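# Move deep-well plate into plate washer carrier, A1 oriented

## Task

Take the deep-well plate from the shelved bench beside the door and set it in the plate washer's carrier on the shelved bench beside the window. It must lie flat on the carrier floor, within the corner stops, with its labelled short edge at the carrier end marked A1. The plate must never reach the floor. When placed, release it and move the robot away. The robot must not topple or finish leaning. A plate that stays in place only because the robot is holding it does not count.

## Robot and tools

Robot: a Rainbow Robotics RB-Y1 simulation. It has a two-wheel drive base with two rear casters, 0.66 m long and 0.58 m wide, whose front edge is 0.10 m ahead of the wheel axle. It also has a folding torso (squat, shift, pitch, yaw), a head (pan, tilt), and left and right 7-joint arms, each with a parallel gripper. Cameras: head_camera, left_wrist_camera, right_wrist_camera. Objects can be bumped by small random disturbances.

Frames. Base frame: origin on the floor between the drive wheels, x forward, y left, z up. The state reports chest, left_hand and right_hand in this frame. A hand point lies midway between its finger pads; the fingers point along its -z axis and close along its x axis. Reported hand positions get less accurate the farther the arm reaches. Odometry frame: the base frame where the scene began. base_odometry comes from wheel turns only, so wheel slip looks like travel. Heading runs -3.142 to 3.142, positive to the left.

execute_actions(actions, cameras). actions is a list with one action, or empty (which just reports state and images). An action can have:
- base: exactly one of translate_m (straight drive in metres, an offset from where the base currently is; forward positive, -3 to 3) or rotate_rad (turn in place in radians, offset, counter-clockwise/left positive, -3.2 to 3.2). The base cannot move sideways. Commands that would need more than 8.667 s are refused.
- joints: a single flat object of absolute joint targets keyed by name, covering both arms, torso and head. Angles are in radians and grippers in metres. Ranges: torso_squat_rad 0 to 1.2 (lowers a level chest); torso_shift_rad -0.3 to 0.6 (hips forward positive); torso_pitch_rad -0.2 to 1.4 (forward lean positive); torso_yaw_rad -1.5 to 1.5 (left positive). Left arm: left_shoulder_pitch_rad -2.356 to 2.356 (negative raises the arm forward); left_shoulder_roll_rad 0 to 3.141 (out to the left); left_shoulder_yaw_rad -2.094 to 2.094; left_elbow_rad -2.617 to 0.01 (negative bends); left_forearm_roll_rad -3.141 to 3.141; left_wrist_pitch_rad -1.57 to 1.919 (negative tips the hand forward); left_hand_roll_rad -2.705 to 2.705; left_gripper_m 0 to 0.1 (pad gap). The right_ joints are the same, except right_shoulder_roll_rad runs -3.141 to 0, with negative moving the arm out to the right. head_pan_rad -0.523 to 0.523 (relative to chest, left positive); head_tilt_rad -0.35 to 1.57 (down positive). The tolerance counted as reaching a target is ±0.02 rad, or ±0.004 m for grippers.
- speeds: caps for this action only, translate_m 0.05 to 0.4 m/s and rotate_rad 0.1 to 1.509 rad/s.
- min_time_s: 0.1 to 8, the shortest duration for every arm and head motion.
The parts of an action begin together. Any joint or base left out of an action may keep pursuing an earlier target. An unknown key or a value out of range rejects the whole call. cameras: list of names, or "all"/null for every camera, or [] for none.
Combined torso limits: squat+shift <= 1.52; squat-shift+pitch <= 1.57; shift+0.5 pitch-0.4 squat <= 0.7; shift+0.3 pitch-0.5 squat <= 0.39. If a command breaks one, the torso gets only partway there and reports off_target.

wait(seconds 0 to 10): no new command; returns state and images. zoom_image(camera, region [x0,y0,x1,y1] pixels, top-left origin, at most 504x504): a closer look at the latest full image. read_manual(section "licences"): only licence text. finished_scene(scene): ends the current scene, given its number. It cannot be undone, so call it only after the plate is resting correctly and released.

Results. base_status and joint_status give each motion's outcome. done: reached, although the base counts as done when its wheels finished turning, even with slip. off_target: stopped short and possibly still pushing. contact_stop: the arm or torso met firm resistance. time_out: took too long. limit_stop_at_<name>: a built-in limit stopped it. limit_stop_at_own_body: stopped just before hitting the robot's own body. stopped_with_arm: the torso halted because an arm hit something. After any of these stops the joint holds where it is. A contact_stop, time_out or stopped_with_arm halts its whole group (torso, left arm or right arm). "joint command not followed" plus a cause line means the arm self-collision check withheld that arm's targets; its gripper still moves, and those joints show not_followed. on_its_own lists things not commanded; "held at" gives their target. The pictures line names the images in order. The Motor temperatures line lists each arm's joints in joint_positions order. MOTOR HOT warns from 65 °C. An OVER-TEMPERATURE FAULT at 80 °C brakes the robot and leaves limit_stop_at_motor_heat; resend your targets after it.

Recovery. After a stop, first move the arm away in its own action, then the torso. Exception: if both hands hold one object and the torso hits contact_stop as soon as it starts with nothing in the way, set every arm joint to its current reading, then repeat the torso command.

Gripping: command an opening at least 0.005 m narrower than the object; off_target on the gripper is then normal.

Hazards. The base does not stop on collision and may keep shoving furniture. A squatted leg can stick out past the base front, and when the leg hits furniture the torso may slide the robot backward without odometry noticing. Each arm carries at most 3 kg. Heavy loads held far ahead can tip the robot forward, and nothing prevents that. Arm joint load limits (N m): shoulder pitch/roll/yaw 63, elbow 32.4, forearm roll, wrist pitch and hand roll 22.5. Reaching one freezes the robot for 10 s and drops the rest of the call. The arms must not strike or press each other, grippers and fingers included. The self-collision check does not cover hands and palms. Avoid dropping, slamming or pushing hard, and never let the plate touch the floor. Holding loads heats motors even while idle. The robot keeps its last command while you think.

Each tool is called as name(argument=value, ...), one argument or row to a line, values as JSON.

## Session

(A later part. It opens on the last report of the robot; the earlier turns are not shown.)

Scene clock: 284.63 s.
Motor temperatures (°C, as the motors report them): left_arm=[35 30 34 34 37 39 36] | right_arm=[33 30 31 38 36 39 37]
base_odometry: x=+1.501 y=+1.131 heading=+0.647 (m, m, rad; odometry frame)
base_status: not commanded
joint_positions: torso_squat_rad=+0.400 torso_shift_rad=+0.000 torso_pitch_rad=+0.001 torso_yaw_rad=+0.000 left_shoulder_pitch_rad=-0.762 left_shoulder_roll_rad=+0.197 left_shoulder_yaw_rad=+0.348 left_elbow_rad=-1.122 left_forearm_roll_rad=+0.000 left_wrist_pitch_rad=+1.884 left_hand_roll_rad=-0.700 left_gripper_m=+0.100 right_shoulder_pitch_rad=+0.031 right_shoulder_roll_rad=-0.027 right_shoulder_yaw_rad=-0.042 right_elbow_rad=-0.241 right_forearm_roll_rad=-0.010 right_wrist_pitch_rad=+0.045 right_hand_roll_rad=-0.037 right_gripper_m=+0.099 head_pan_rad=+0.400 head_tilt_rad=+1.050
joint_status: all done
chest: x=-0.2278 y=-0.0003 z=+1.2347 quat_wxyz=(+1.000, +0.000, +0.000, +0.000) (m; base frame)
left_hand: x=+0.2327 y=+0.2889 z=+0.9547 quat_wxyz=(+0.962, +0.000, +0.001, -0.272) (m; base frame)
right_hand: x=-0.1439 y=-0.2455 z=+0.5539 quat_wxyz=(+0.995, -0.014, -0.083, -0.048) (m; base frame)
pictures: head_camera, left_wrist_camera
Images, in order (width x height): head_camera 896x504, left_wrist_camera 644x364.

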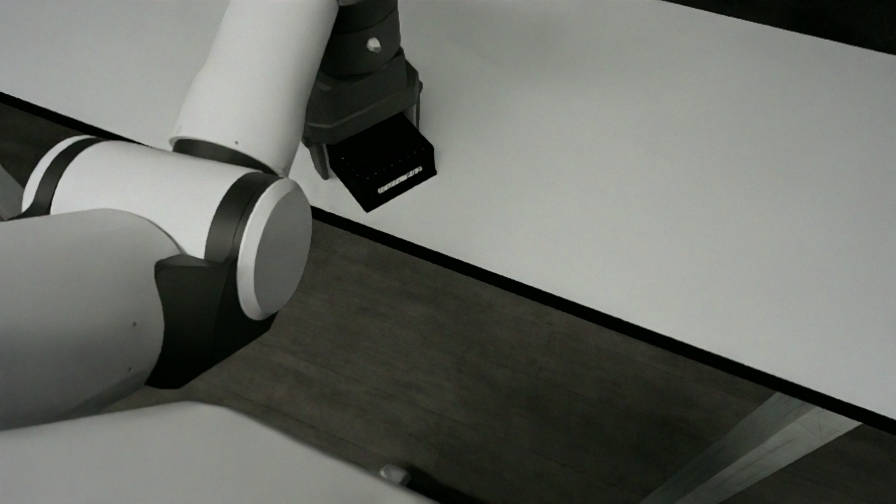

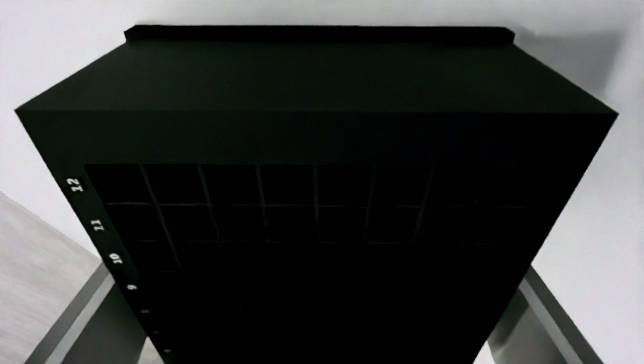

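execute_actions(
  actions=[
    {"joints": {"left_gripper_m": 0.072}},
  ],
  cameras=["head_camera", "left_wrist_camera"],
)

Scene clock: 289.93 s.
Motor temperatures (°C, as the motors report them): left_arm=[35 30 34 34 37 39 36] | right_arm=[33 30 31 38 36 39 37]
base_odometry: x=+1.501 y=+1.131 heading=+0.647 (m, m, rad; odometry frame)
base_status: not commanded
joint_positions: torso_squat_rad=+0.400 torso_shift_rad=+0.000 torso_pitch_rad=+0.001 torso_yaw_rad=+0.000 left_shoulder_pitch_rad=-0.762 left_shoulder_roll_rad=+0.197 left_shoulder_yaw_rad=+0.348 left_elbow_rad=-1.122 left_forearm_roll_rad=+0.000 left_wrist_pitch_rad=+1.884 left_hand_roll_rad=-0.700 left_gripper_m=+0.083 right_shoulder_pitch_rad=+0.031 right_shoulder_roll_rad=-0.027 right_shoulder_yaw_rad=-0.042 right_elbow_rad=-0.241 right_forearm_roll_rad=-0.010 right_wrist_pitch_rad=+0.045 right_hand_roll_rad=-0.037 right_gripper_m=+0.099 head_pan_rad=+0.400 head_tilt_rad=+1.050
joint_status: left_gripper_m off_target (ended at +0.083, target +0.072)
chest: x=-0.2278 y=-0.0003 z=+1.2347 quat_wxyz=(+1.000, +0.000, +0.000, +0.000) (m; base frame)
left_hand: x=+0.2327 y=+0.2889 z=+0.9547 quat_wxyz=(+0.962, +0.000, +0.001, -0.272) (m; base frame)
right_hand: x=-0.1439 y=-0.2455 z=+0.5539 quat_wxyz=(+0.995, -0.014, -0.083, -0.048) (m; base frame)
pictures: head_camera, left_wrist_camera
Images, in order (width x height): head_camera 896x504, left_wrist_camera 644x364.

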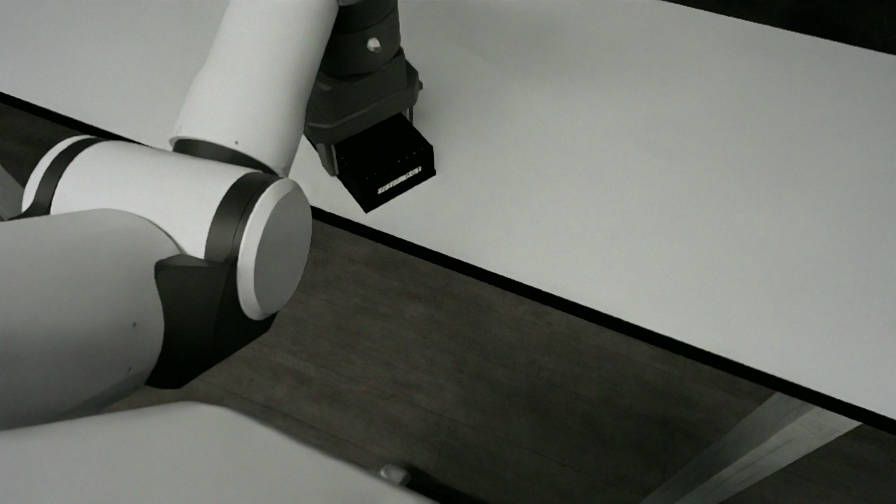

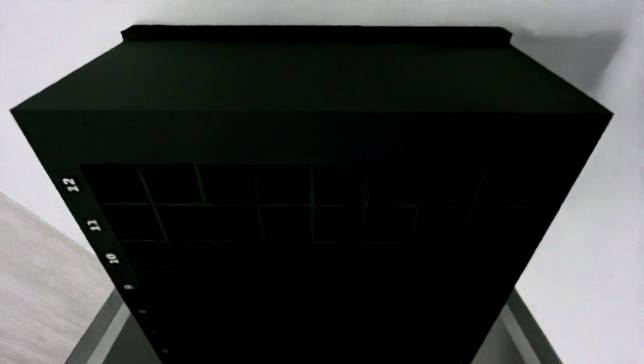

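execute_actions(
  actions=[
    {"joints": {"torso_squat_rad": 0.15}},
  ],
  cameras=["left_wrist_camera"],
)

execute_actions(
  actions=[
    {"base": {"translate_m": -0.55}, "joints": {"head_pan_rad": 0.0, "head_tilt_rad": 0.6}},
  ],
  cameras=["head_camera", "left_wrist_camera"],
)

Scene clock: 326.80 s.
Motor temperatures (°C, as the motors report them): left_arm=[35 30 34 34 37 39 36] | right_arm=[33 30 31 38 36 39 37]
base_odometry: x=+1.501 y=+1.131 heading=+0.647 (m, m, rad; odometry frame)
base_status: not commanded
joint_positions: torso_squat_rad=+0.150 torso_shift_rad=+0.000 torso_pitch_rad=+0.001 torso_yaw_rad=+0.000 left_shoulder_pitch_rad=-0.762 left_shoulder_roll_rad=+0.197 left_shoulder_yaw_rad=+0.348 left_elbow_rad=-1.122 left_forearm_roll_rad=+0.000 left_wrist_pitch_rad=+1.884 left_hand_roll_rad=-0.700 left_gripper_m=+0.083 right_shoulder_pitch_rad=+0.031 right_shoulder_roll_rad=-0.027 right_shoulder_yaw_rad=-0.042 right_elbow_rad=-0.241 right_forearm_roll_rad=-0.010 right_wrist_pitch_rad=+0.045 right_hand_roll_rad=-0.037 right_gripper_m=+0.099 head_pan_rad=+0.400 head_tilt_rad=+1.050
joint_status: all done
chest: x=-0.2276 y=-0.0004 z=+1.2821 quat_wxyz=(+1.000, +0.000, +0.001, +0.000) (m; base frame)
left_hand: x=+0.2327 y=+0.2889 z=+1.0020 quat_wxyz=(+0.962, +0.000, +0.001, -0.272) (m; base frame)
right_hand: x=-0.1439 y=-0.2455 z=+0.6013 quat_wxyz=(+0.995, -0.014, -0.083, -0.048) (m; base frame)
pictures: left_wrist_camera
Images, in order (width x height): left_wrist_camera 644x364.

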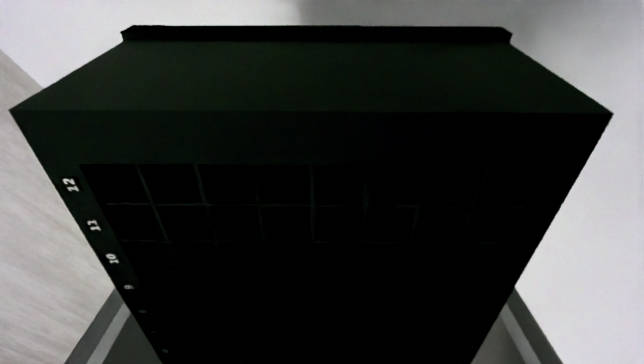

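Scene clock: 329.97 s.
Motor temperatures (°C, as the motors report them): left_arm=[35 30 34 34 37 39 36] | right_arm=[33 30 31 38 36 39 37]
base_odometry: x=+1.062 y=+0.799 heading=+0.648 (m, m, rad; odometry frame)
base_status: done
joint_positions: torso_squat_rad=+0.150 torso_shift_rad=+0.000 torso_pitch_rad=+0.001 torso_yaw_rad=+0.000 left_shoulder_pitch_rad=-0.762 left_shoulder_roll_rad=+0.197 left_shoulder_yaw_rad=+0.348 left_elbow_rad=-1.122 left_forearm_roll_rad=+0.000 left_wrist_pitch_rad=+1.884 left_hand_roll_rad=-0.700 left_gripper_m=+0.083 right_shoulder_pitch_rad=+0.031 right_shoulder_roll_rad=-0.027 right_shoulder_yaw_rad=-0.042 right_elbow_rad=-0.241 right_forearm_roll_rad=-0.010 right_wrist_pitch_rad=+0.045 right_hand_roll_rad=-0.037 right_gripper_m=+0.099 head_pan_rad=+0.000 head_tilt_rad=+0.600
joint_status: all done
chest: x=-0.2277 y=-0.0004 z=+1.2821 quat_wxyz=(+1.000, +0.000, +0.001, +0.000) (m; base frame)
left_hand: x=+0.2327 y=+0.2889 z=+1.0020 quat_wxyz=(+0.962, +0.000, +0.001, -0.272) (m; base frame)
right_hand: x=-0.1439 y=-0.2455 z=+0.6013 quat_wxyz=(+0.995, -0.014, -0.083, -0.048) (m; base frame)
pictures: head_camera, left_wrist_camera
Images, in order (width x height): head_camera 896x504, left_wrist_camera 644x364.

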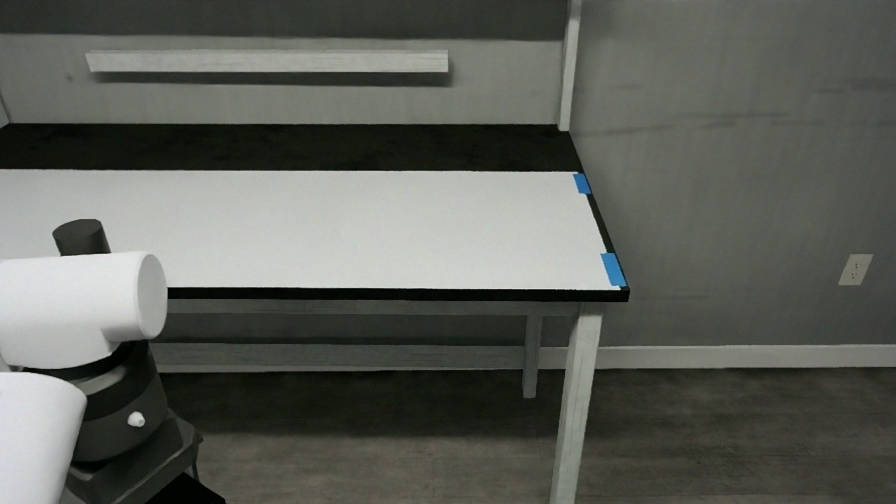

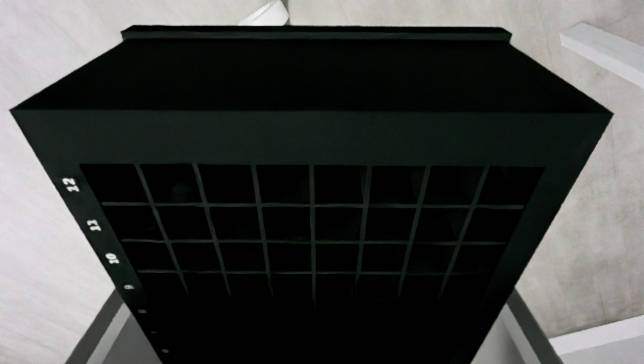

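execute_actions(
  actions=[
    {"base": {"rotate_rad": 2.99}, "joints": {"head_pan_rad": 0.0, "head_tilt_rad": 0.35, "left_shoulder_pitch_rad": -0.669, "left_shoulder_roll_rad": 0.127, "left_shoulder_yaw_rad": 0.286, "left_elbow_rad": -1.078, "left_forearm_roll_rad": 0.0, "left_wrist_pitch_rad": 1.732, "left_hand_roll_rad": 1.632}, "min_time_s": 4.0},
  ],
  cameras=["head_camera", "left_wrist_camera"],
)

Scene clock: 346.27 s.
Motor temperatures (°C, as the motors report them): left_arm=[35 30 34 34 37 39 36] | right_arm=[33 30 31 38 36 39 37]
base_odometry: x=+1.062 y=+0.799 heading=-2.645 (m, m, rad; odometry frame)
base_status: done
joint_positions: torso_squat_rad=+0.150 torso_shift_rad=+0.000 torso_pitch_rad=+0.001 torso_yaw_rad=+0.000 left_shoulder_pitch_rad=-0.669 left_shoulder_roll_rad=+0.127 left_shoulder_yaw_rad=+0.286 left_elbow_rad=-1.078 left_forearm_roll_rad=+0.000 left_wrist_pitch_rad=+1.732 left_hand_roll_rad=+1.632 left_gripper_m=+0.083 right_shoulder_pitch_rad=+0.031 right_shoulder_roll_rad=-0.027 right_shoulder_yaw_rad=-0.042 right_elbow_rad=-0.241 right_forearm_roll_rad=-0.010 right_wrist_pitch_rad=+0.045 right_hand_roll_rad=-0.037 right_gripper_m=+0.099 head_pan_rad=+0.000 head_tilt_rad=+0.350
joint_status: all done
chest: x=-0.2278 y=-0.0003 z=+1.2821 quat_wxyz=(+1.000, +0.000, +0.001, +0.000) (m; base frame)
left_hand: x=+0.2198 y=+0.2605 z=+0.9411 quat_wxyz=(+0.651, +0.001, +0.001, +0.759) (m; base frame)
right_hand: x=-0.1440 y=-0.2455 z=+0.6013 quat_wxyz=(+0.995, -0.014, -0.083, -0.048) (m; base frame)
pictures: head_camera, left_wrist_camera
Images, in order (width x height): head_camera 896x504, left_wrist_camera 644x364.

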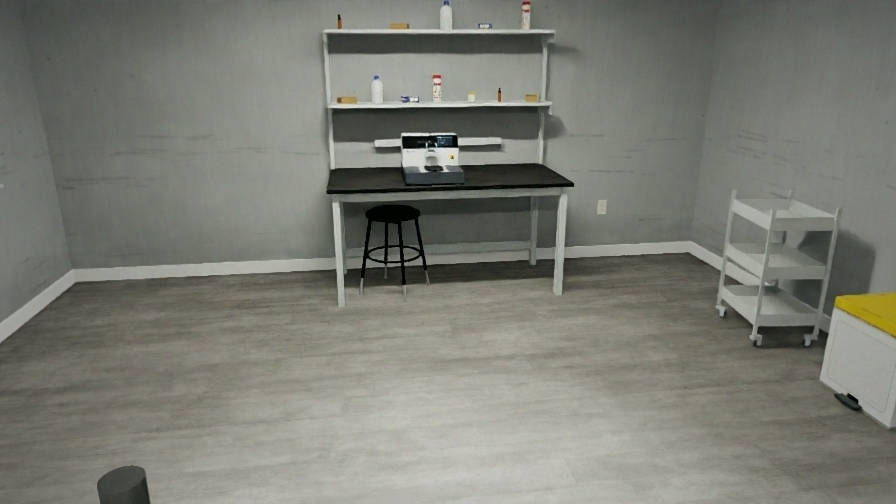

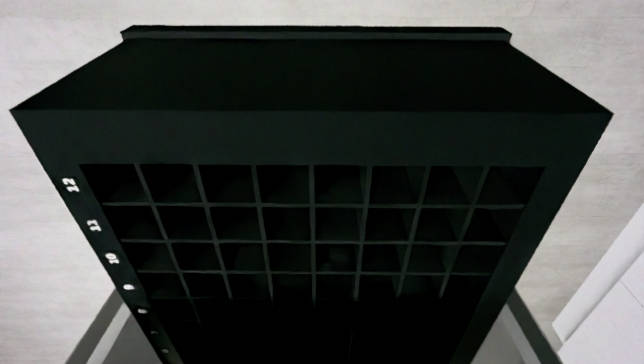

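execute_actions(
  actions=[
    {"base": {"translate_m": 3.0}, "joints": {"head_pan_rad": 0.1, "head_tilt_rad": 0.7}},
  ],
  cameras=["head_camera"],
)

Scene clock: 361.33 s.
Motor temperatures (°C, as the motors report them): left_arm=[35 30 34 34 37 39 36] | right_arm=[33 30 31 38 36 39 37]
base_odometry: x=-1.576 y=-0.631 heading=-2.645 (m, m, rad; odometry frame)
base_status: done
joint_positions: torso_squat_rad=+0.150 torso_shift_rad=+0.000 torso_pitch_rad=+0.001 torso_yaw_rad=+0.000 left_shoulder_pitch_rad=-0.669 left_shoulder_roll_rad=+0.127 left_shoulder_yaw_rad=+0.286 left_elbow_rad=-1.078 left_forearm_roll_rad=+0.000 left_wrist_pitch_rad=+1.732 left_hand_roll_rad=+1.632 left_gripper_m=+0.083 right_shoulder_pitch_rad=+0.031 right_shoulder_roll_rad=-0.027 right_shoulder_yaw_rad=-0.042 right_elbow_rad=-0.241 right_forearm_roll_rad=-0.010 right_wrist_pitch_rad=+0.045 right_hand_roll_rad=-0.037 right_gripper_m=+0.099 head_pan_rad=+0.100 head_tilt_rad=+0.700
joint_status: all done
chest: x=-0.2276 y=-0.0003 z=+1.2821 quat_wxyz=(+1.000, +0.000, +0.001, +0.000) (m; base frame)
left_hand: x=+0.2198 y=+0.2605 z=+0.9410 quat_wxyz=(+0.651, +0.001, +0.001, +0.759) (m; base frame)
right_hand: x=-0.1439 y=-0.2455 z=+0.6013 quat_wxyz=(+0.995, -0.014, -0.083, -0.048) (m; base frame)
pictures: head_camera
Images, in order (width x height): head_camera 896x504.

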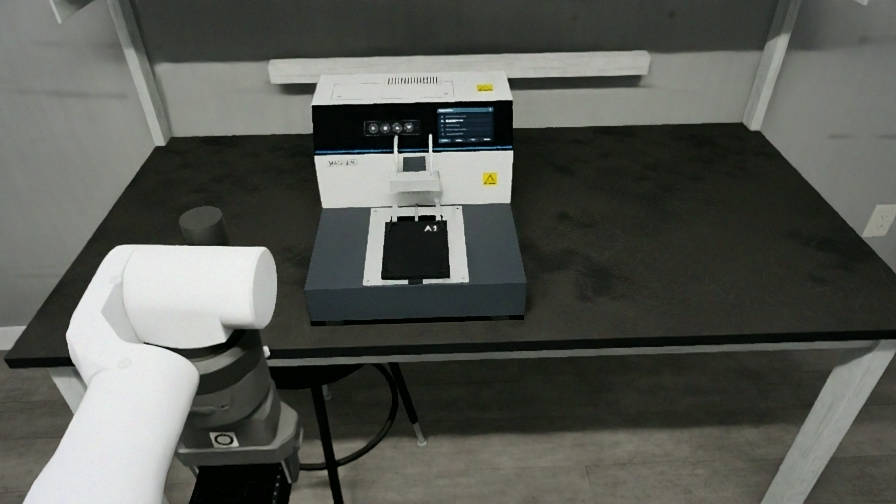

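zoom_image(
  camera="head_camera",
  region=[350, 130, 490, 300],
)

zoom_image(
  camera="head_camera",
  region=[370, 200, 460, 290],
)

Region (350, 130, 490, 300) of head_camera's 896x504 image, scaled by 2.965, with more detail than that image has; it fills the left 415 columns of this view, and the rest is white.

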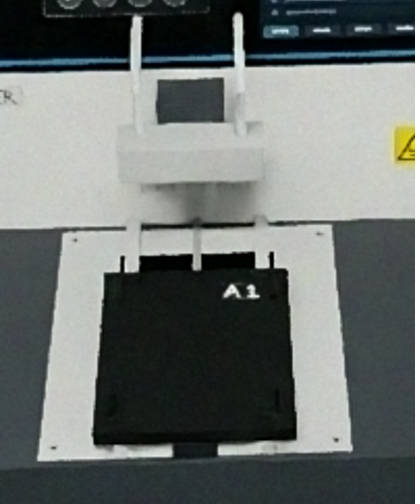

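Region (370, 200, 460, 290) of head_camera's 896x504 image, scaled by 5.600, with more detail than that image has.

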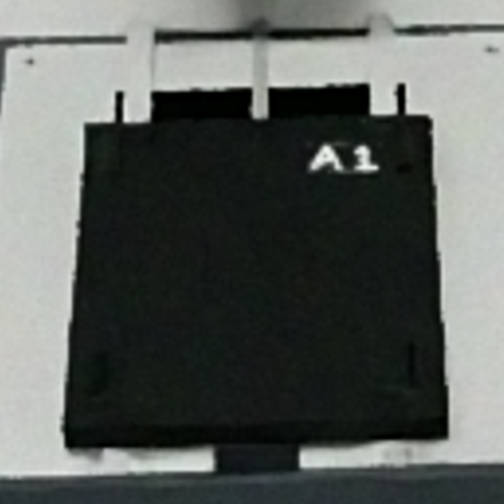

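execute_actions(
  actions=[
    {"base": {"translate_m": 0.43}, "joints": {"head_pan_rad": 0.5, "head_tilt_rad": 1.0, "torso_yaw_rad": -0.205, "left_hand_roll_rad": 1.832}},
  ],
  cameras=["head_camera", "left_wrist_camera"],
)

Scene clock: 398.10 s.
Motor temperatures (°C, as the motors report them): left_arm=[35 30 34 34 37 39 36] | right_arm=[33 30 31 38 36 39 37]
base_odometry: x=-1.954 y=-0.836 heading=-2.644 (m, m, rad; odometry frame)
base_status: done
joint_positions: torso_squat_rad=+0.150 torso_shift_rad=+0.000 torso_pitch_rad=+0.001 torso_yaw_rad=-0.205 left_shoulder_pitch_rad=-0.669 left_shoulder_roll_rad=+0.127 left_shoulder_yaw_rad=+0.286 left_elbow_rad=-1.078 left_forearm_roll_rad=+0.000 left_wrist_pitch_rad=+1.732 left_hand_roll_rad=+1.832 left_gripper_m=+0.083 right_shoulder_pitch_rad=+0.031 right_shoulder_roll_rad=-0.027 right_shoulder_yaw_rad=-0.042 right_elbow_rad=-0.241 right_forearm_roll_rad=-0.010 right_wrist_pitch_rad=+0.045 right_hand_roll_rad=-0.037 right_gripper_m=+0.099 head_pan_rad=+0.500 head_tilt_rad=+1.000
joint_status: all done
chest: x=-0.2276 y=-0.0003 z=+1.2821 quat_wxyz=(+0.995, +0.000, +0.001, -0.102) (m; base frame)
left_hand: x=+0.2634 y=+0.1638 z=+0.9408 quat_wxyz=(+0.653, +0.001, +0.001, +0.757) (m; base frame)
right_hand: x=-0.1957 y=-0.2575 z=+0.6014 quat_wxyz=(+0.985, -0.022, -0.081, -0.150) (m; base frame)
pictures: head_camera, left_wrist_camera
Images, in order (width x height): head_camera 896x504, left_wrist_camera 644x364.

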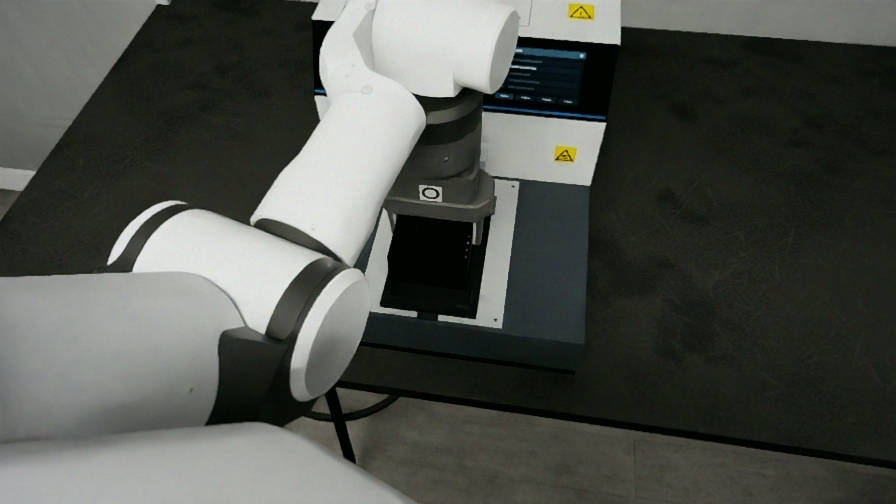

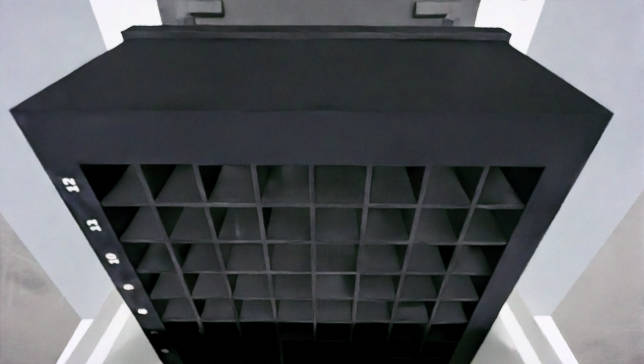

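zoom_image(
  camera="left_wrist_camera",
  region=[110, 0, 280, 50],
)

zoom_image(
  camera="left_wrist_camera",
  region=[360, 0, 530, 50],
)

zoom_image(
  camera="head_camera",
  region=[360, 190, 530, 350],
)

Region (110, 0, 280, 50) of left_wrist_camera's 644x364 image, scaled by 2.965, with more detail than that image has; it fills the top 148 rows of this view, and the rest is white.

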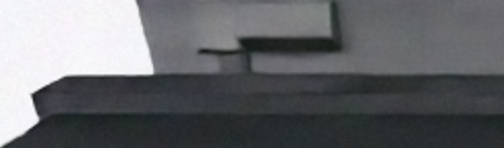

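Region (360, 0, 530, 50) of left_wrist_camera's 644x364 image, scaled by 2.965, with more detail than that image has; it fills the top 148 rows of this view, and the rest is white.

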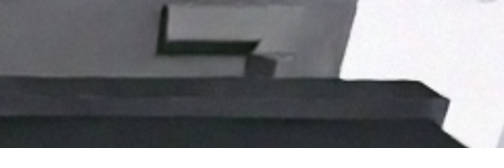

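Region (360, 190, 530, 350) of head_camera's 896x504 image, scaled by 2.965, with more detail than that image has; it fills the top 474 rows of this view, and the rest is white.

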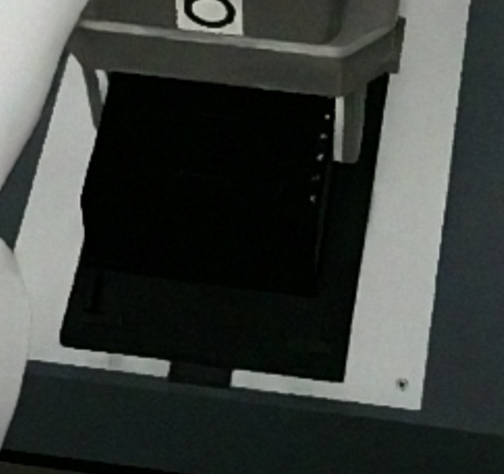

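zoom_image(
  camera="left_wrist_camera",
  region=[0, 180, 184, 364],
)

zoom_image(
  camera="left_wrist_camera",
  region=[460, 180, 644, 364],
)

Region (0, 180, 184, 364) of left_wrist_camera's 644x364 image, scaled by 2.739, with more detail than that image has.

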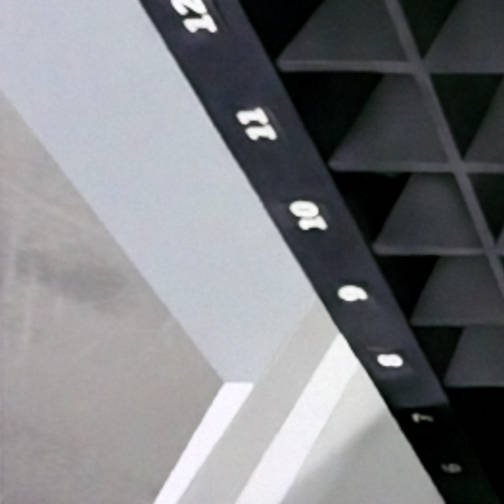

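Region (460, 180, 644, 364) of left_wrist_camera's 644x364 image, scaled by 2.739, with more detail than that image has.

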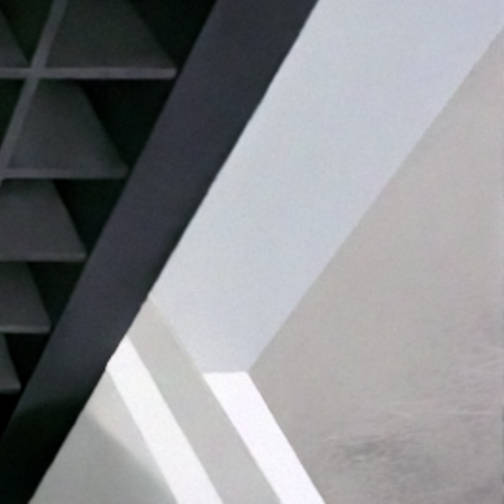

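execute_actions(
  actions=[
    {"base": {"translate_m": 0.0095}, "joints": {"torso_squat_rad": 0.32, "torso_yaw_rad": -0.200, "left_hand_roll_rad": 1.827}},
  ],
  cameras=["head_camera", "left_wrist_camera"],
)

zoom_image(
  camera="left_wrist_camera",
  region=[90, 0, 260, 50],
)

zoom_image(
  camera="left_wrist_camera",
  region=[375, 0, 545, 50],
)

Scene clock: 456.53 s.
Motor temperatures (°C, as the motors report them): left_arm=[35 30 34 34 37 39 36] | right_arm=[33 30 31 38 36 39 37]
base_odometry: x=-1.962 y=-0.841 heading=-2.644 (m, m, rad; odometry frame)
base_status: done
joint_positions: torso_squat_rad=+0.320 torso_shift_rad=+0.000 torso_pitch_rad=+0.001 torso_yaw_rad=-0.200 left_shoulder_pitch_rad=-0.669 left_shoulder_roll_rad=+0.127 left_shoulder_yaw_rad=+0.286 left_elbow_rad=-1.078 left_forearm_roll_rad=+0.000 left_wrist_pitch_rad=+1.732 left_hand_roll_rad=+1.827 left_gripper_m=+0.083 right_shoulder_pitch_rad=+0.031 right_shoulder_roll_rad=-0.027 right_shoulder_yaw_rad=-0.042 right_elbow_rad=-0.241 right_forearm_roll_rad=-0.010 right_wrist_pitch_rad=+0.045 right_hand_roll_rad=-0.037 right_gripper_m=+0.099 head_pan_rad=+0.500 head_tilt_rad=+1.000
joint_status: all done
chest: x=-0.2278 y=-0.0003 z=+1.2544 quat_wxyz=(+0.995, +0.000, +0.001, -0.100) (m; base frame)
left_hand: x=+0.2625 y=+0.1662 z=+0.9132 quat_wxyz=(+0.653, +0.001, +0.001, +0.757) (m; base frame)
right_hand: x=-0.1943 y=-0.2574 z=+0.5737 quat_wxyz=(+0.985, -0.022, -0.082, -0.147) (m; base frame)
pictures: head_camera, left_wrist_camera
Images, in order (width x height): head_camera 896x504, left_wrist_camera 644x364.

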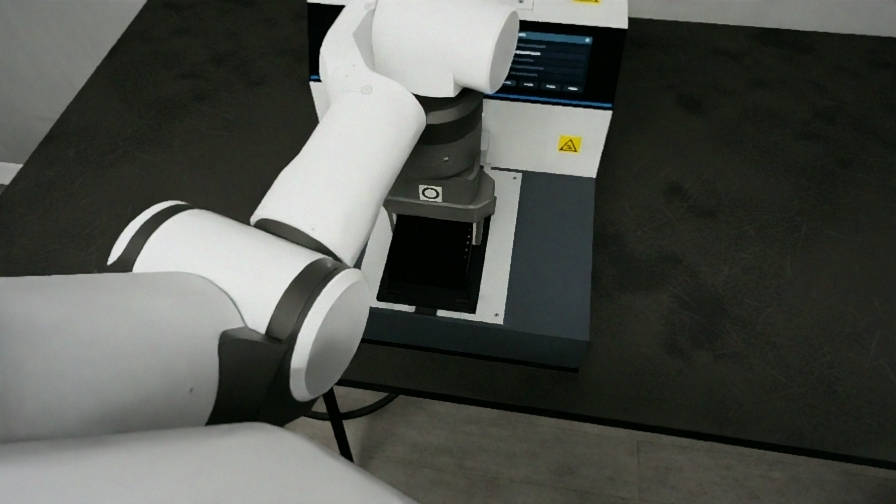

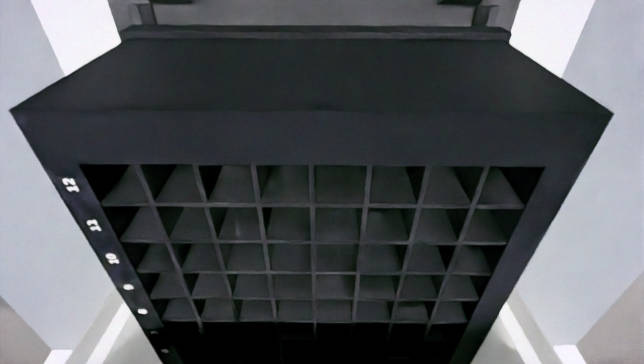

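Region (90, 0, 260, 50) of left_wrist_camera's 644x364 image, scaled by 2.965, with more detail than that image has; it fills the top 148 rows of this view, and the rest is white.

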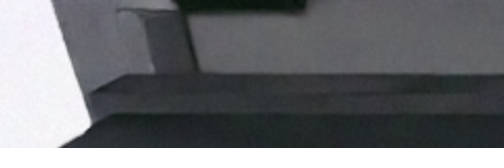

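Region (375, 0, 545, 50) of left_wrist_camera's 644x364 image, scaled by 2.965, with more detail than that image has; it fills the top 148 rows of this view, and the rest is white.

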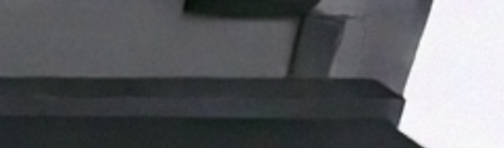

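execute_actions(
  actions=[
    {"joints": {"torso_squat_rad": 0.368}},
  ],
  cameras=["head_camera", "left_wrist_camera"],
)

zoom_image(
  camera="left_wrist_camera",
  region=[70, 0, 240, 60],
)

zoom_image(
  camera="left_wrist_camera",
  region=[395, 0, 565, 60],
)

Scene clock: 471.57 s.
Motor temperatures (°C, as the motors report them): left_arm=[35 30 34 34 37 39 36] | right_arm=[33 30 31 38 36 39 37]
base_odometry: x=-1.962 y=-0.841 heading=-2.644 (m, m, rad; odometry frame)
base_status: not commanded
joint_positions: torso_squat_rad=+0.368 torso_shift_rad=+0.000 torso_pitch_rad=+0.001 torso_yaw_rad=-0.200 left_shoulder_pitch_rad=-0.669 left_shoulder_roll_rad=+0.127 left_shoulder_yaw_rad=+0.286 left_elbow_rad=-1.078 left_forearm_roll_rad=+0.000 left_wrist_pitch_rad=+1.732 left_hand_roll_rad=+1.827 left_gripper_m=+0.083 right_shoulder_pitch_rad=+0.031 right_shoulder_roll_rad=-0.027 right_shoulder_yaw_rad=-0.042 right_elbow_rad=-0.241 right_forearm_roll_rad=-0.010 right_wrist_pitch_rad=+0.045 right_hand_roll_rad=-0.037 right_gripper_m=+0.099 head_pan_rad=+0.500 head_tilt_rad=+1.000
joint_status: all done
chest: x=-0.2278 y=-0.0003 z=+1.2431 quat_wxyz=(+0.995, +0.000, +0.001, -0.100) (m; base frame)
left_hand: x=+0.2625 y=+0.1662 z=+0.9019 quat_wxyz=(+0.653, +0.001, +0.001, +0.757) (m; base frame)
right_hand: x=-0.1943 y=-0.2574 z=+0.5624 quat_wxyz=(+0.985, -0.022, -0.082, -0.147) (m; base frame)
pictures: head_camera, left_wrist_camera
Images, in order (width x height): head_camera 896x504, left_wrist_camera 644x364.

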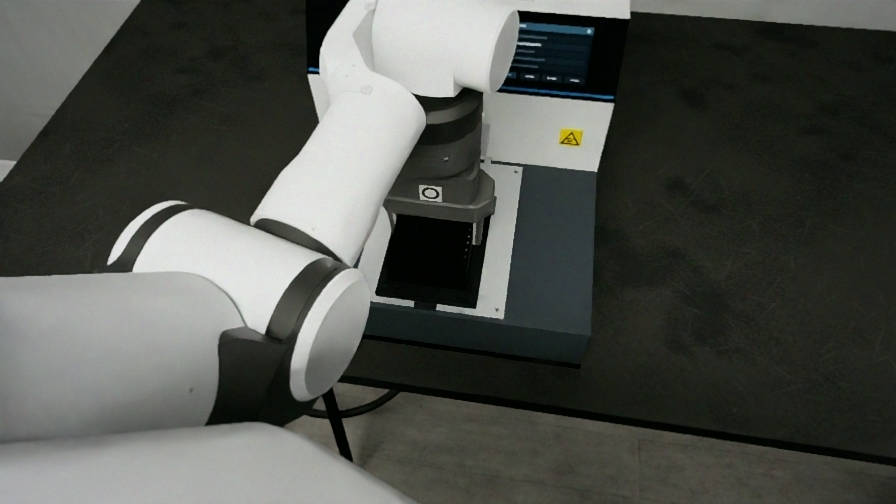

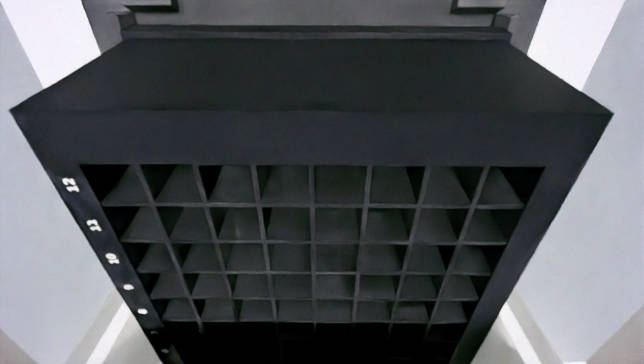

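Region (70, 0, 240, 60) of left_wrist_camera's 644x364 image, scaled by 2.965, with more detail than that image has; it fills the top 178 rows of this view, and the rest is white.

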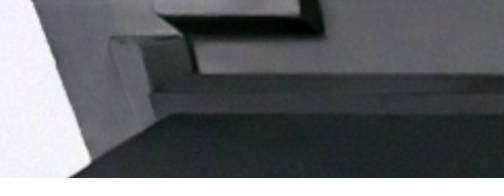

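Region (395, 0, 565, 60) of left_wrist_camera's 644x364 image, scaled by 2.965, with more detail than that image has; it fills the top 178 rows of this view, and the rest is white.

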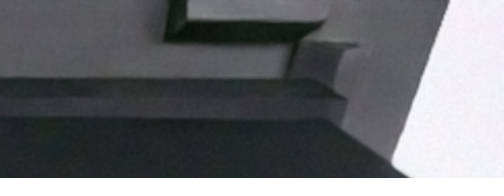

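execute_actions(
  actions=[
    {"joints": {"torso_squat_rad": 0.388, "torso_yaw_rad": -0.201}},
  ],
  cameras=["head_camera", "left_wrist_camera"],
)

zoom_image(
  camera="left_wrist_camera",
  region=[60, 0, 230, 60],
)

zoom_image(
  camera="left_wrist_camera",
  region=[405, 0, 575, 60],
)

Scene clock: 490.63 s.
Motor temperatures (°C, as the motors report them): left_arm=[35 30 34 34 37 39 36] | right_arm=[33 30 31 38 36 39 37]
base_odometry: x=-1.962 y=-0.841 heading=-2.644 (m, m, rad; odometry frame)
base_status: not commanded
joint_positions: torso_squat_rad=+0.388 torso_shift_rad=+0.000 torso_pitch_rad=+0.001 torso_yaw_rad=-0.201 left_shoulder_pitch_rad=-0.669 left_shoulder_roll_rad=+0.127 left_shoulder_yaw_rad=+0.286 left_elbow_rad=-1.078 left_forearm_roll_rad=+0.000 left_wrist_pitch_rad=+1.732 left_hand_roll_rad=+1.827 left_gripper_m=+0.083 right_shoulder_pitch_rad=+0.031 right_shoulder_roll_rad=-0.027 right_shoulder_yaw_rad=-0.042 right_elbow_rad=-0.241 right_forearm_roll_rad=-0.010 right_wrist_pitch_rad=+0.045 right_hand_roll_rad=-0.037 right_gripper_m=+0.099 head_pan_rad=+0.500 head_tilt_rad=+1.000
joint_status: all done
chest: x=-0.2280 y=-0.0003 z=+1.2379 quat_wxyz=(+0.995, +0.000, +0.000, -0.100) (m; base frame)
left_hand: x=+0.2625 y=+0.1658 z=+0.8969 quat_wxyz=(+0.654, +0.001, +0.001, +0.757) (m; base frame)
right_hand: x=-0.1945 y=-0.2574 z=+0.5572 quat_wxyz=(+0.985, -0.022, -0.082, -0.148) (m; base frame)
pictures: head_camera, left_wrist_camera
Images, in order (width x height): head_camera 896x504, left_wrist_camera 644x364.

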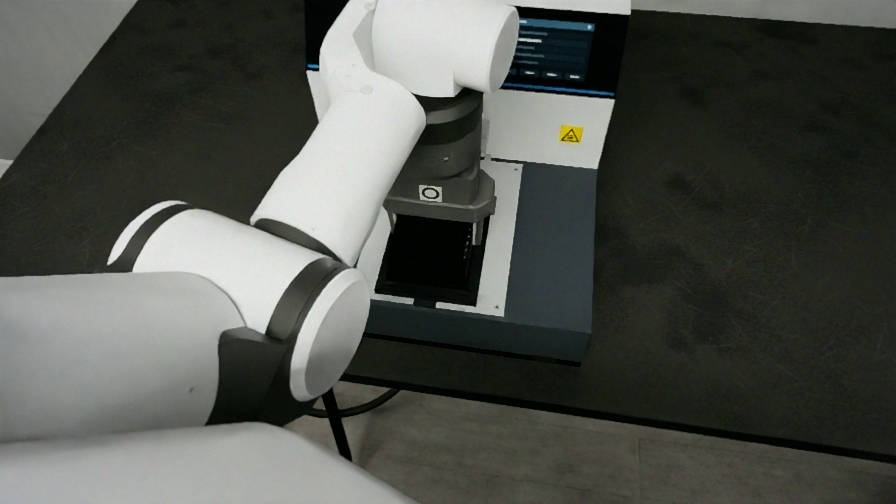

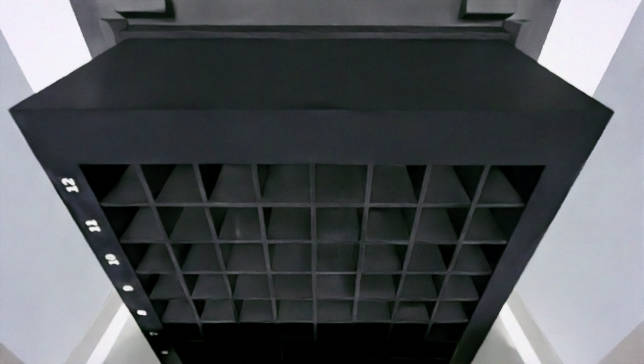

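Region (60, 0, 230, 60) of left_wrist_camera's 644x364 image, scaled by 2.965, with more detail than that image has; it fills the top 178 rows of this view, and the rest is white.

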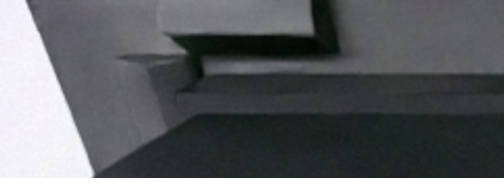

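Region (405, 0, 575, 60) of left_wrist_camera's 644x364 image, scaled by 2.965, with more detail than that image has; it fills the top 178 rows of this view, and the rest is white.

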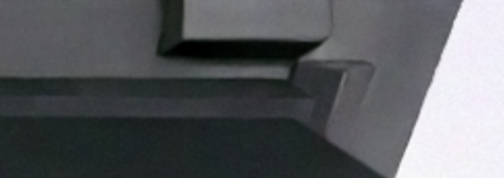

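execute_actions(
  actions=[
    {"joints": {"torso_squat_rad": 0.394}},
  ],
  cameras=["left_wrist_camera"],
)

execute_actions(
  actions=[
    {"joints": {"left_gripper_m": 0.1}},
  ],
  cameras=["head_camera", "left_wrist_camera"],
)

Scene clock: 497.70 s.
Motor temperatures (°C, as the motors report them): left_arm=[35 30 34 34 37 39 36] | right_arm=[33 30 31 38 36 39 37]
base_odometry: x=-1.962 y=-0.841 heading=-2.644 (m, m, rad; odometry frame)
base_status: not commanded
joint_positions: torso_squat_rad=+0.394 torso_shift_rad=+0.000 torso_pitch_rad=+0.000 torso_yaw_rad=-0.201 left_shoulder_pitch_rad=-0.670 left_shoulder_roll_rad=+0.127 left_shoulder_yaw_rad=+0.286 left_elbow_rad=-1.079 left_forearm_roll_rad=+0.000 left_wrist_pitch_rad=+1.733 left_hand_roll_rad=+1.827 left_gripper_m=+0.083 right_shoulder_pitch_rad=+0.031 right_shoulder_roll_rad=-0.027 right_shoulder_yaw_rad=-0.042 right_elbow_rad=-0.241 right_forearm_roll_rad=-0.010 right_wrist_pitch_rad=+0.045 right_hand_roll_rad=-0.037 right_gripper_m=+0.099 head_pan_rad=+0.500 head_tilt_rad=+1.000
joint_status: all done
chest: x=-0.2282 y=-0.0003 z=+1.2363 quat_wxyz=(+0.995, +0.000, +0.000, -0.100) (m; base frame)
left_hand: x=+0.2628 y=+0.1659 z=+0.8959 quat_wxyz=(+0.654, +0.001, +0.000, +0.757) (m; base frame)
right_hand: x=-0.1945 y=-0.2574 z=+0.5556 quat_wxyz=(+0.985, -0.022, -0.082, -0.148) (m; base frame)
pictures: left_wrist_camera
Images, in order (width x height): left_wrist_camera 644x364.

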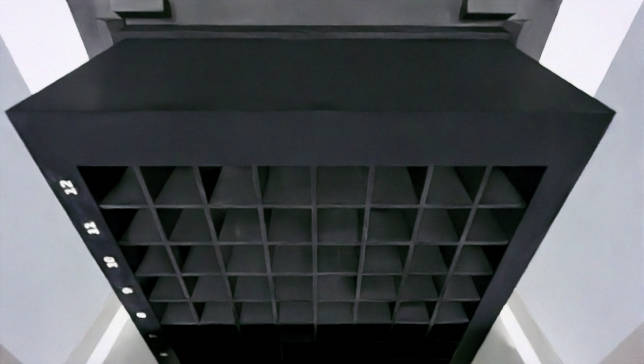

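Scene clock: 498.47 s.
Motor temperatures (°C, as the motors report them): left_arm=[35 30 34 34 37 39 36] | right_arm=[33 30 31 38 36 39 37]
base_odometry: x=-1.962 y=-0.841 heading=-2.644 (m, m, rad; odometry frame)
base_status: not commanded
joint_positions: torso_squat_rad=+0.394 torso_shift_rad=+0.000 torso_pitch_rad=+0.001 torso_yaw_rad=-0.201 left_shoulder_pitch_rad=-0.669 left_shoulder_roll_rad=+0.127 left_shoulder_yaw_rad=+0.286 left_elbow_rad=-1.078 left_forearm_roll_rad=+0.000 left_wrist_pitch_rad=+1.732 left_hand_roll_rad=+1.827 left_gripper_m=+0.100 right_shoulder_pitch_rad=+0.031 right_shoulder_roll_rad=-0.027 right_shoulder_yaw_rad=-0.042 right_elbow_rad=-0.241 right_forearm_roll_rad=-0.010 right_wrist_pitch_rad=+0.045 right_hand_roll_rad=-0.037 right_gripper_m=+0.099 head_pan_rad=+0.500 head_tilt_rad=+1.000
joint_status: all done
chest: x=-0.2278 y=-0.0003 z=+1.2363 quat_wxyz=(+0.995, +0.000, +0.001, -0.100) (m; base frame)
left_hand: x=+0.2629 y=+0.1659 z=+0.8954 quat_wxyz=(+0.654, +0.001, +0.000, +0.757) (m; base frame)
right_hand: x=-0.1945 y=-0.2574 z=+0.5556 quat_wxyz=(+0.985, -0.022, -0.082, -0.148) (m; base frame)
pictures: head_camera, left_wrist_camera
Images, in order (width x height): head_camera 896x504, left_wrist_camera 644x364.

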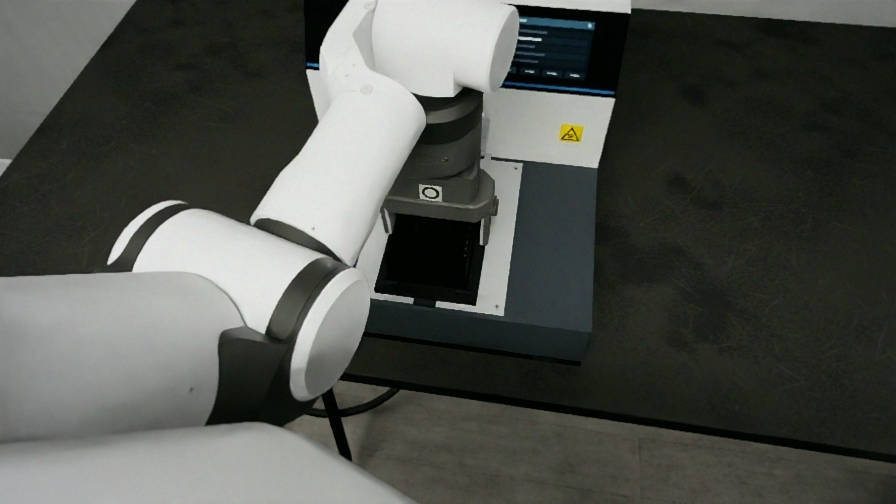

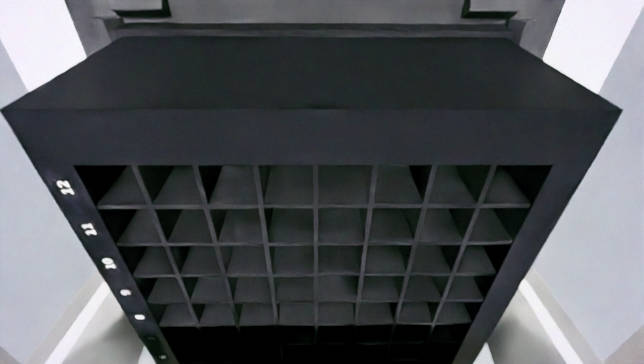

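execute_actions(
  actions=[
    {"joints": {"torso_squat_rad": 0.0}},
  ],
  cameras=["head_camera", "left_wrist_camera"],
)

Scene clock: 502.87 s.
Motor temperatures (°C, as the motors report them): left_arm=[35 30 34 34 37 39 36] | right_arm=[33 30 31 38 36 39 37]
base_odometry: x=-1.962 y=-0.841 heading=-2.644 (m, m, rad; odometry frame)
base_status: not commanded
joint_positions: torso_squat_rad=+0.000 torso_shift_rad=+0.000 torso_pitch_rad=+0.001 torso_yaw_rad=-0.201 left_shoulder_pitch_rad=-0.669 left_shoulder_roll_rad=+0.127 left_shoulder_yaw_rad=+0.286 left_elbow_rad=-1.078 left_forearm_roll_rad=+0.000 left_wrist_pitch_rad=+1.732 left_hand_roll_rad=+1.827 left_gripper_m=+0.100 right_shoulder_pitch_rad=+0.031 right_shoulder_roll_rad=-0.027 right_shoulder_yaw_rad=-0.042 right_elbow_rad=-0.241 right_forearm_roll_rad=-0.010 right_wrist_pitch_rad=+0.045 right_hand_roll_rad=-0.037 right_gripper_m=+0.099 head_pan_rad=+0.500 head_tilt_rad=+1.000
joint_status: all done
chest: x=-0.2276 y=-0.0004 z=+1.2899 quat_wxyz=(+0.995, +0.000, +0.001, -0.100) (m; base frame)
left_hand: x=+0.2629 y=+0.1659 z=+0.9488 quat_wxyz=(+0.654, +0.001, +0.000, +0.757) (m; base frame)
right_hand: x=-0.1946 y=-0.2574 z=+0.6092 quat_wxyz=(+0.985, -0.022, -0.081, -0.148) (m; base frame)
pictures: head_camera, left_wrist_camera
Images, in order (width x height): head_camera 896x504, left_wrist_camera 644x364.

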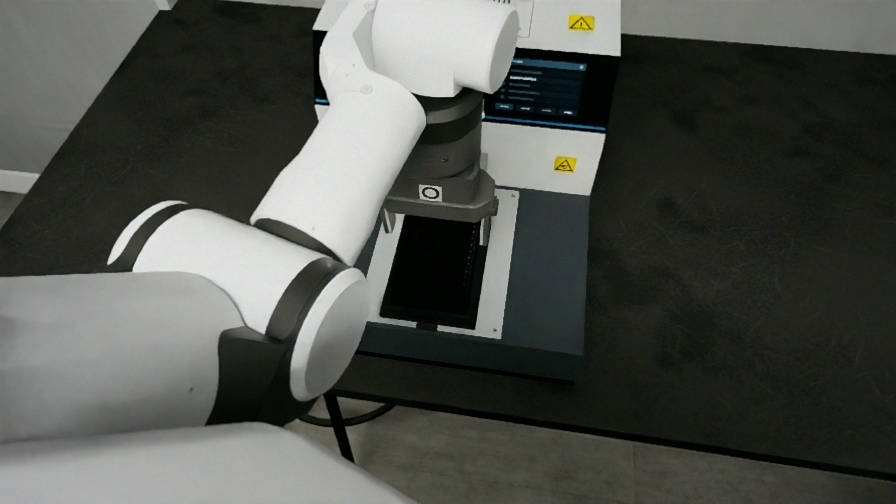

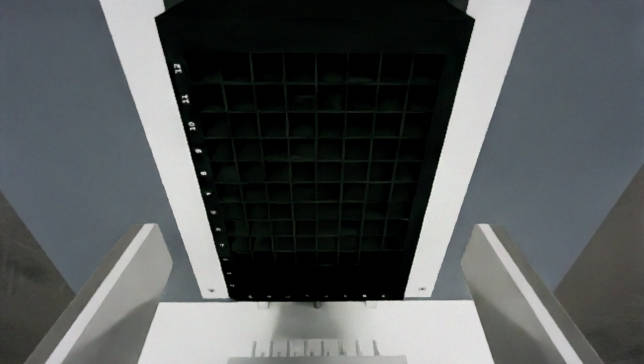

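execute_actions(
  actions=[],
)

Scene clock: 511.60 s.
Motor temperatures (°C, as the motors report them): left_arm=[35 30 34 34 37 39 36] | right_arm=[33 30 31 38 36 39 37]
base_odometry: x=-1.962 y=-0.841 heading=-2.644 (m, m, rad; odometry frame)
base_status: not commanded
joint_positions: torso_squat_rad=+0.000 torso_shift_rad=+0.000 torso_pitch_rad=+0.001 torso_yaw_rad=-0.201 left_shoulder_pitch_rad=-0.669 left_shoulder_roll_rad=+0.127 left_shoulder_yaw_rad=+0.286 left_elbow_rad=-1.078 left_forearm_roll_rad=+0.000 left_wrist_pitch_rad=+1.732 left_hand_roll_rad=+1.827 left_gripper_m=+0.100 right_shoulder_pitch_rad=+0.031 right_shoulder_roll_rad=-0.027 right_shoulder_yaw_rad=-0.042 right_elbow_rad=-0.241 right_forearm_roll_rad=-0.010 right_wrist_pitch_rad=+0.045 right_hand_roll_rad=-0.037 right_gripper_m=+0.099 head_pan_rad=+0.500 head_tilt_rad=+1.000
joint_status: all done
chest: x=-0.2276 y=-0.0004 z=+1.2899 quat_wxyz=(+0.995, +0.000, +0.001, -0.100) (m; base frame)
left_hand: x=+0.2629 y=+0.1659 z=+0.9488 quat_wxyz=(+0.654, +0.001, +0.000, +0.757) (m; base frame)
right_hand: x=-0.1946 y=-0.2574 z=+0.6092 quat_wxyz=(+0.985, -0.022, -0.081, -0.148) (m; base frame)
pictures: head_camera, left_wrist_camera, right_wrist_camera
Images, in order (width x height): head_camera 896x504, left_wrist_camera 644x364, right_wrist_camera 644x364.

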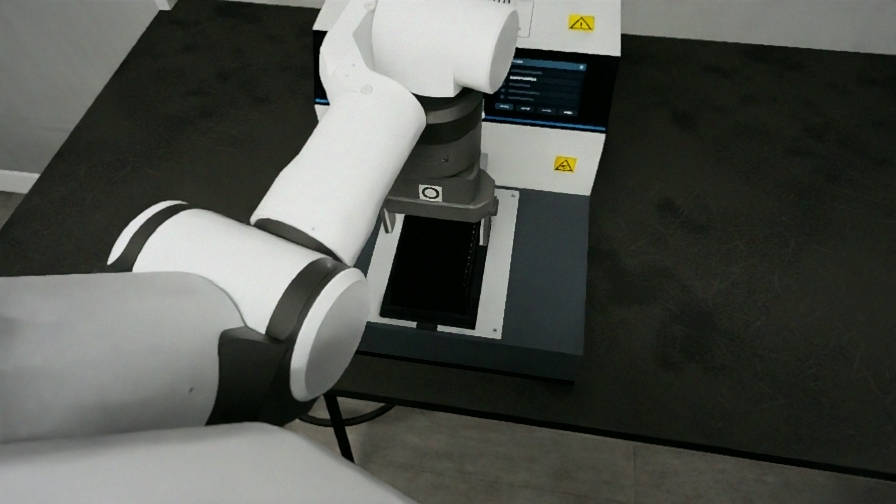

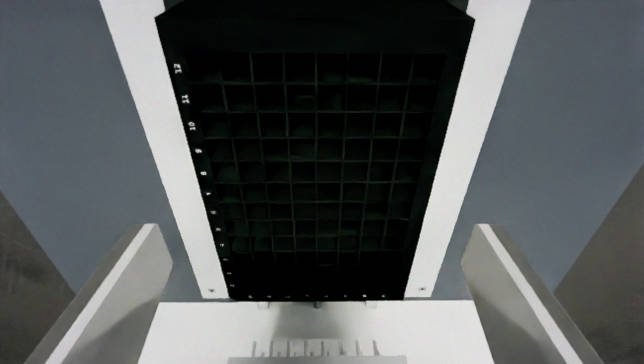

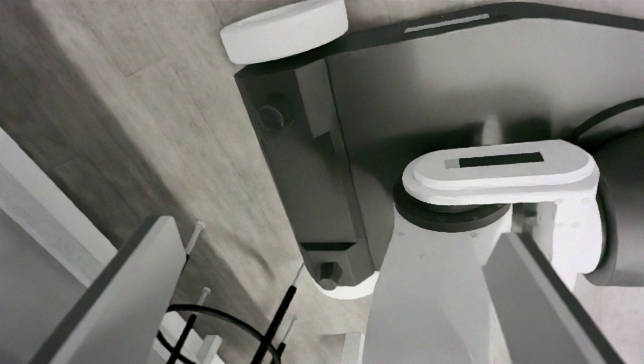

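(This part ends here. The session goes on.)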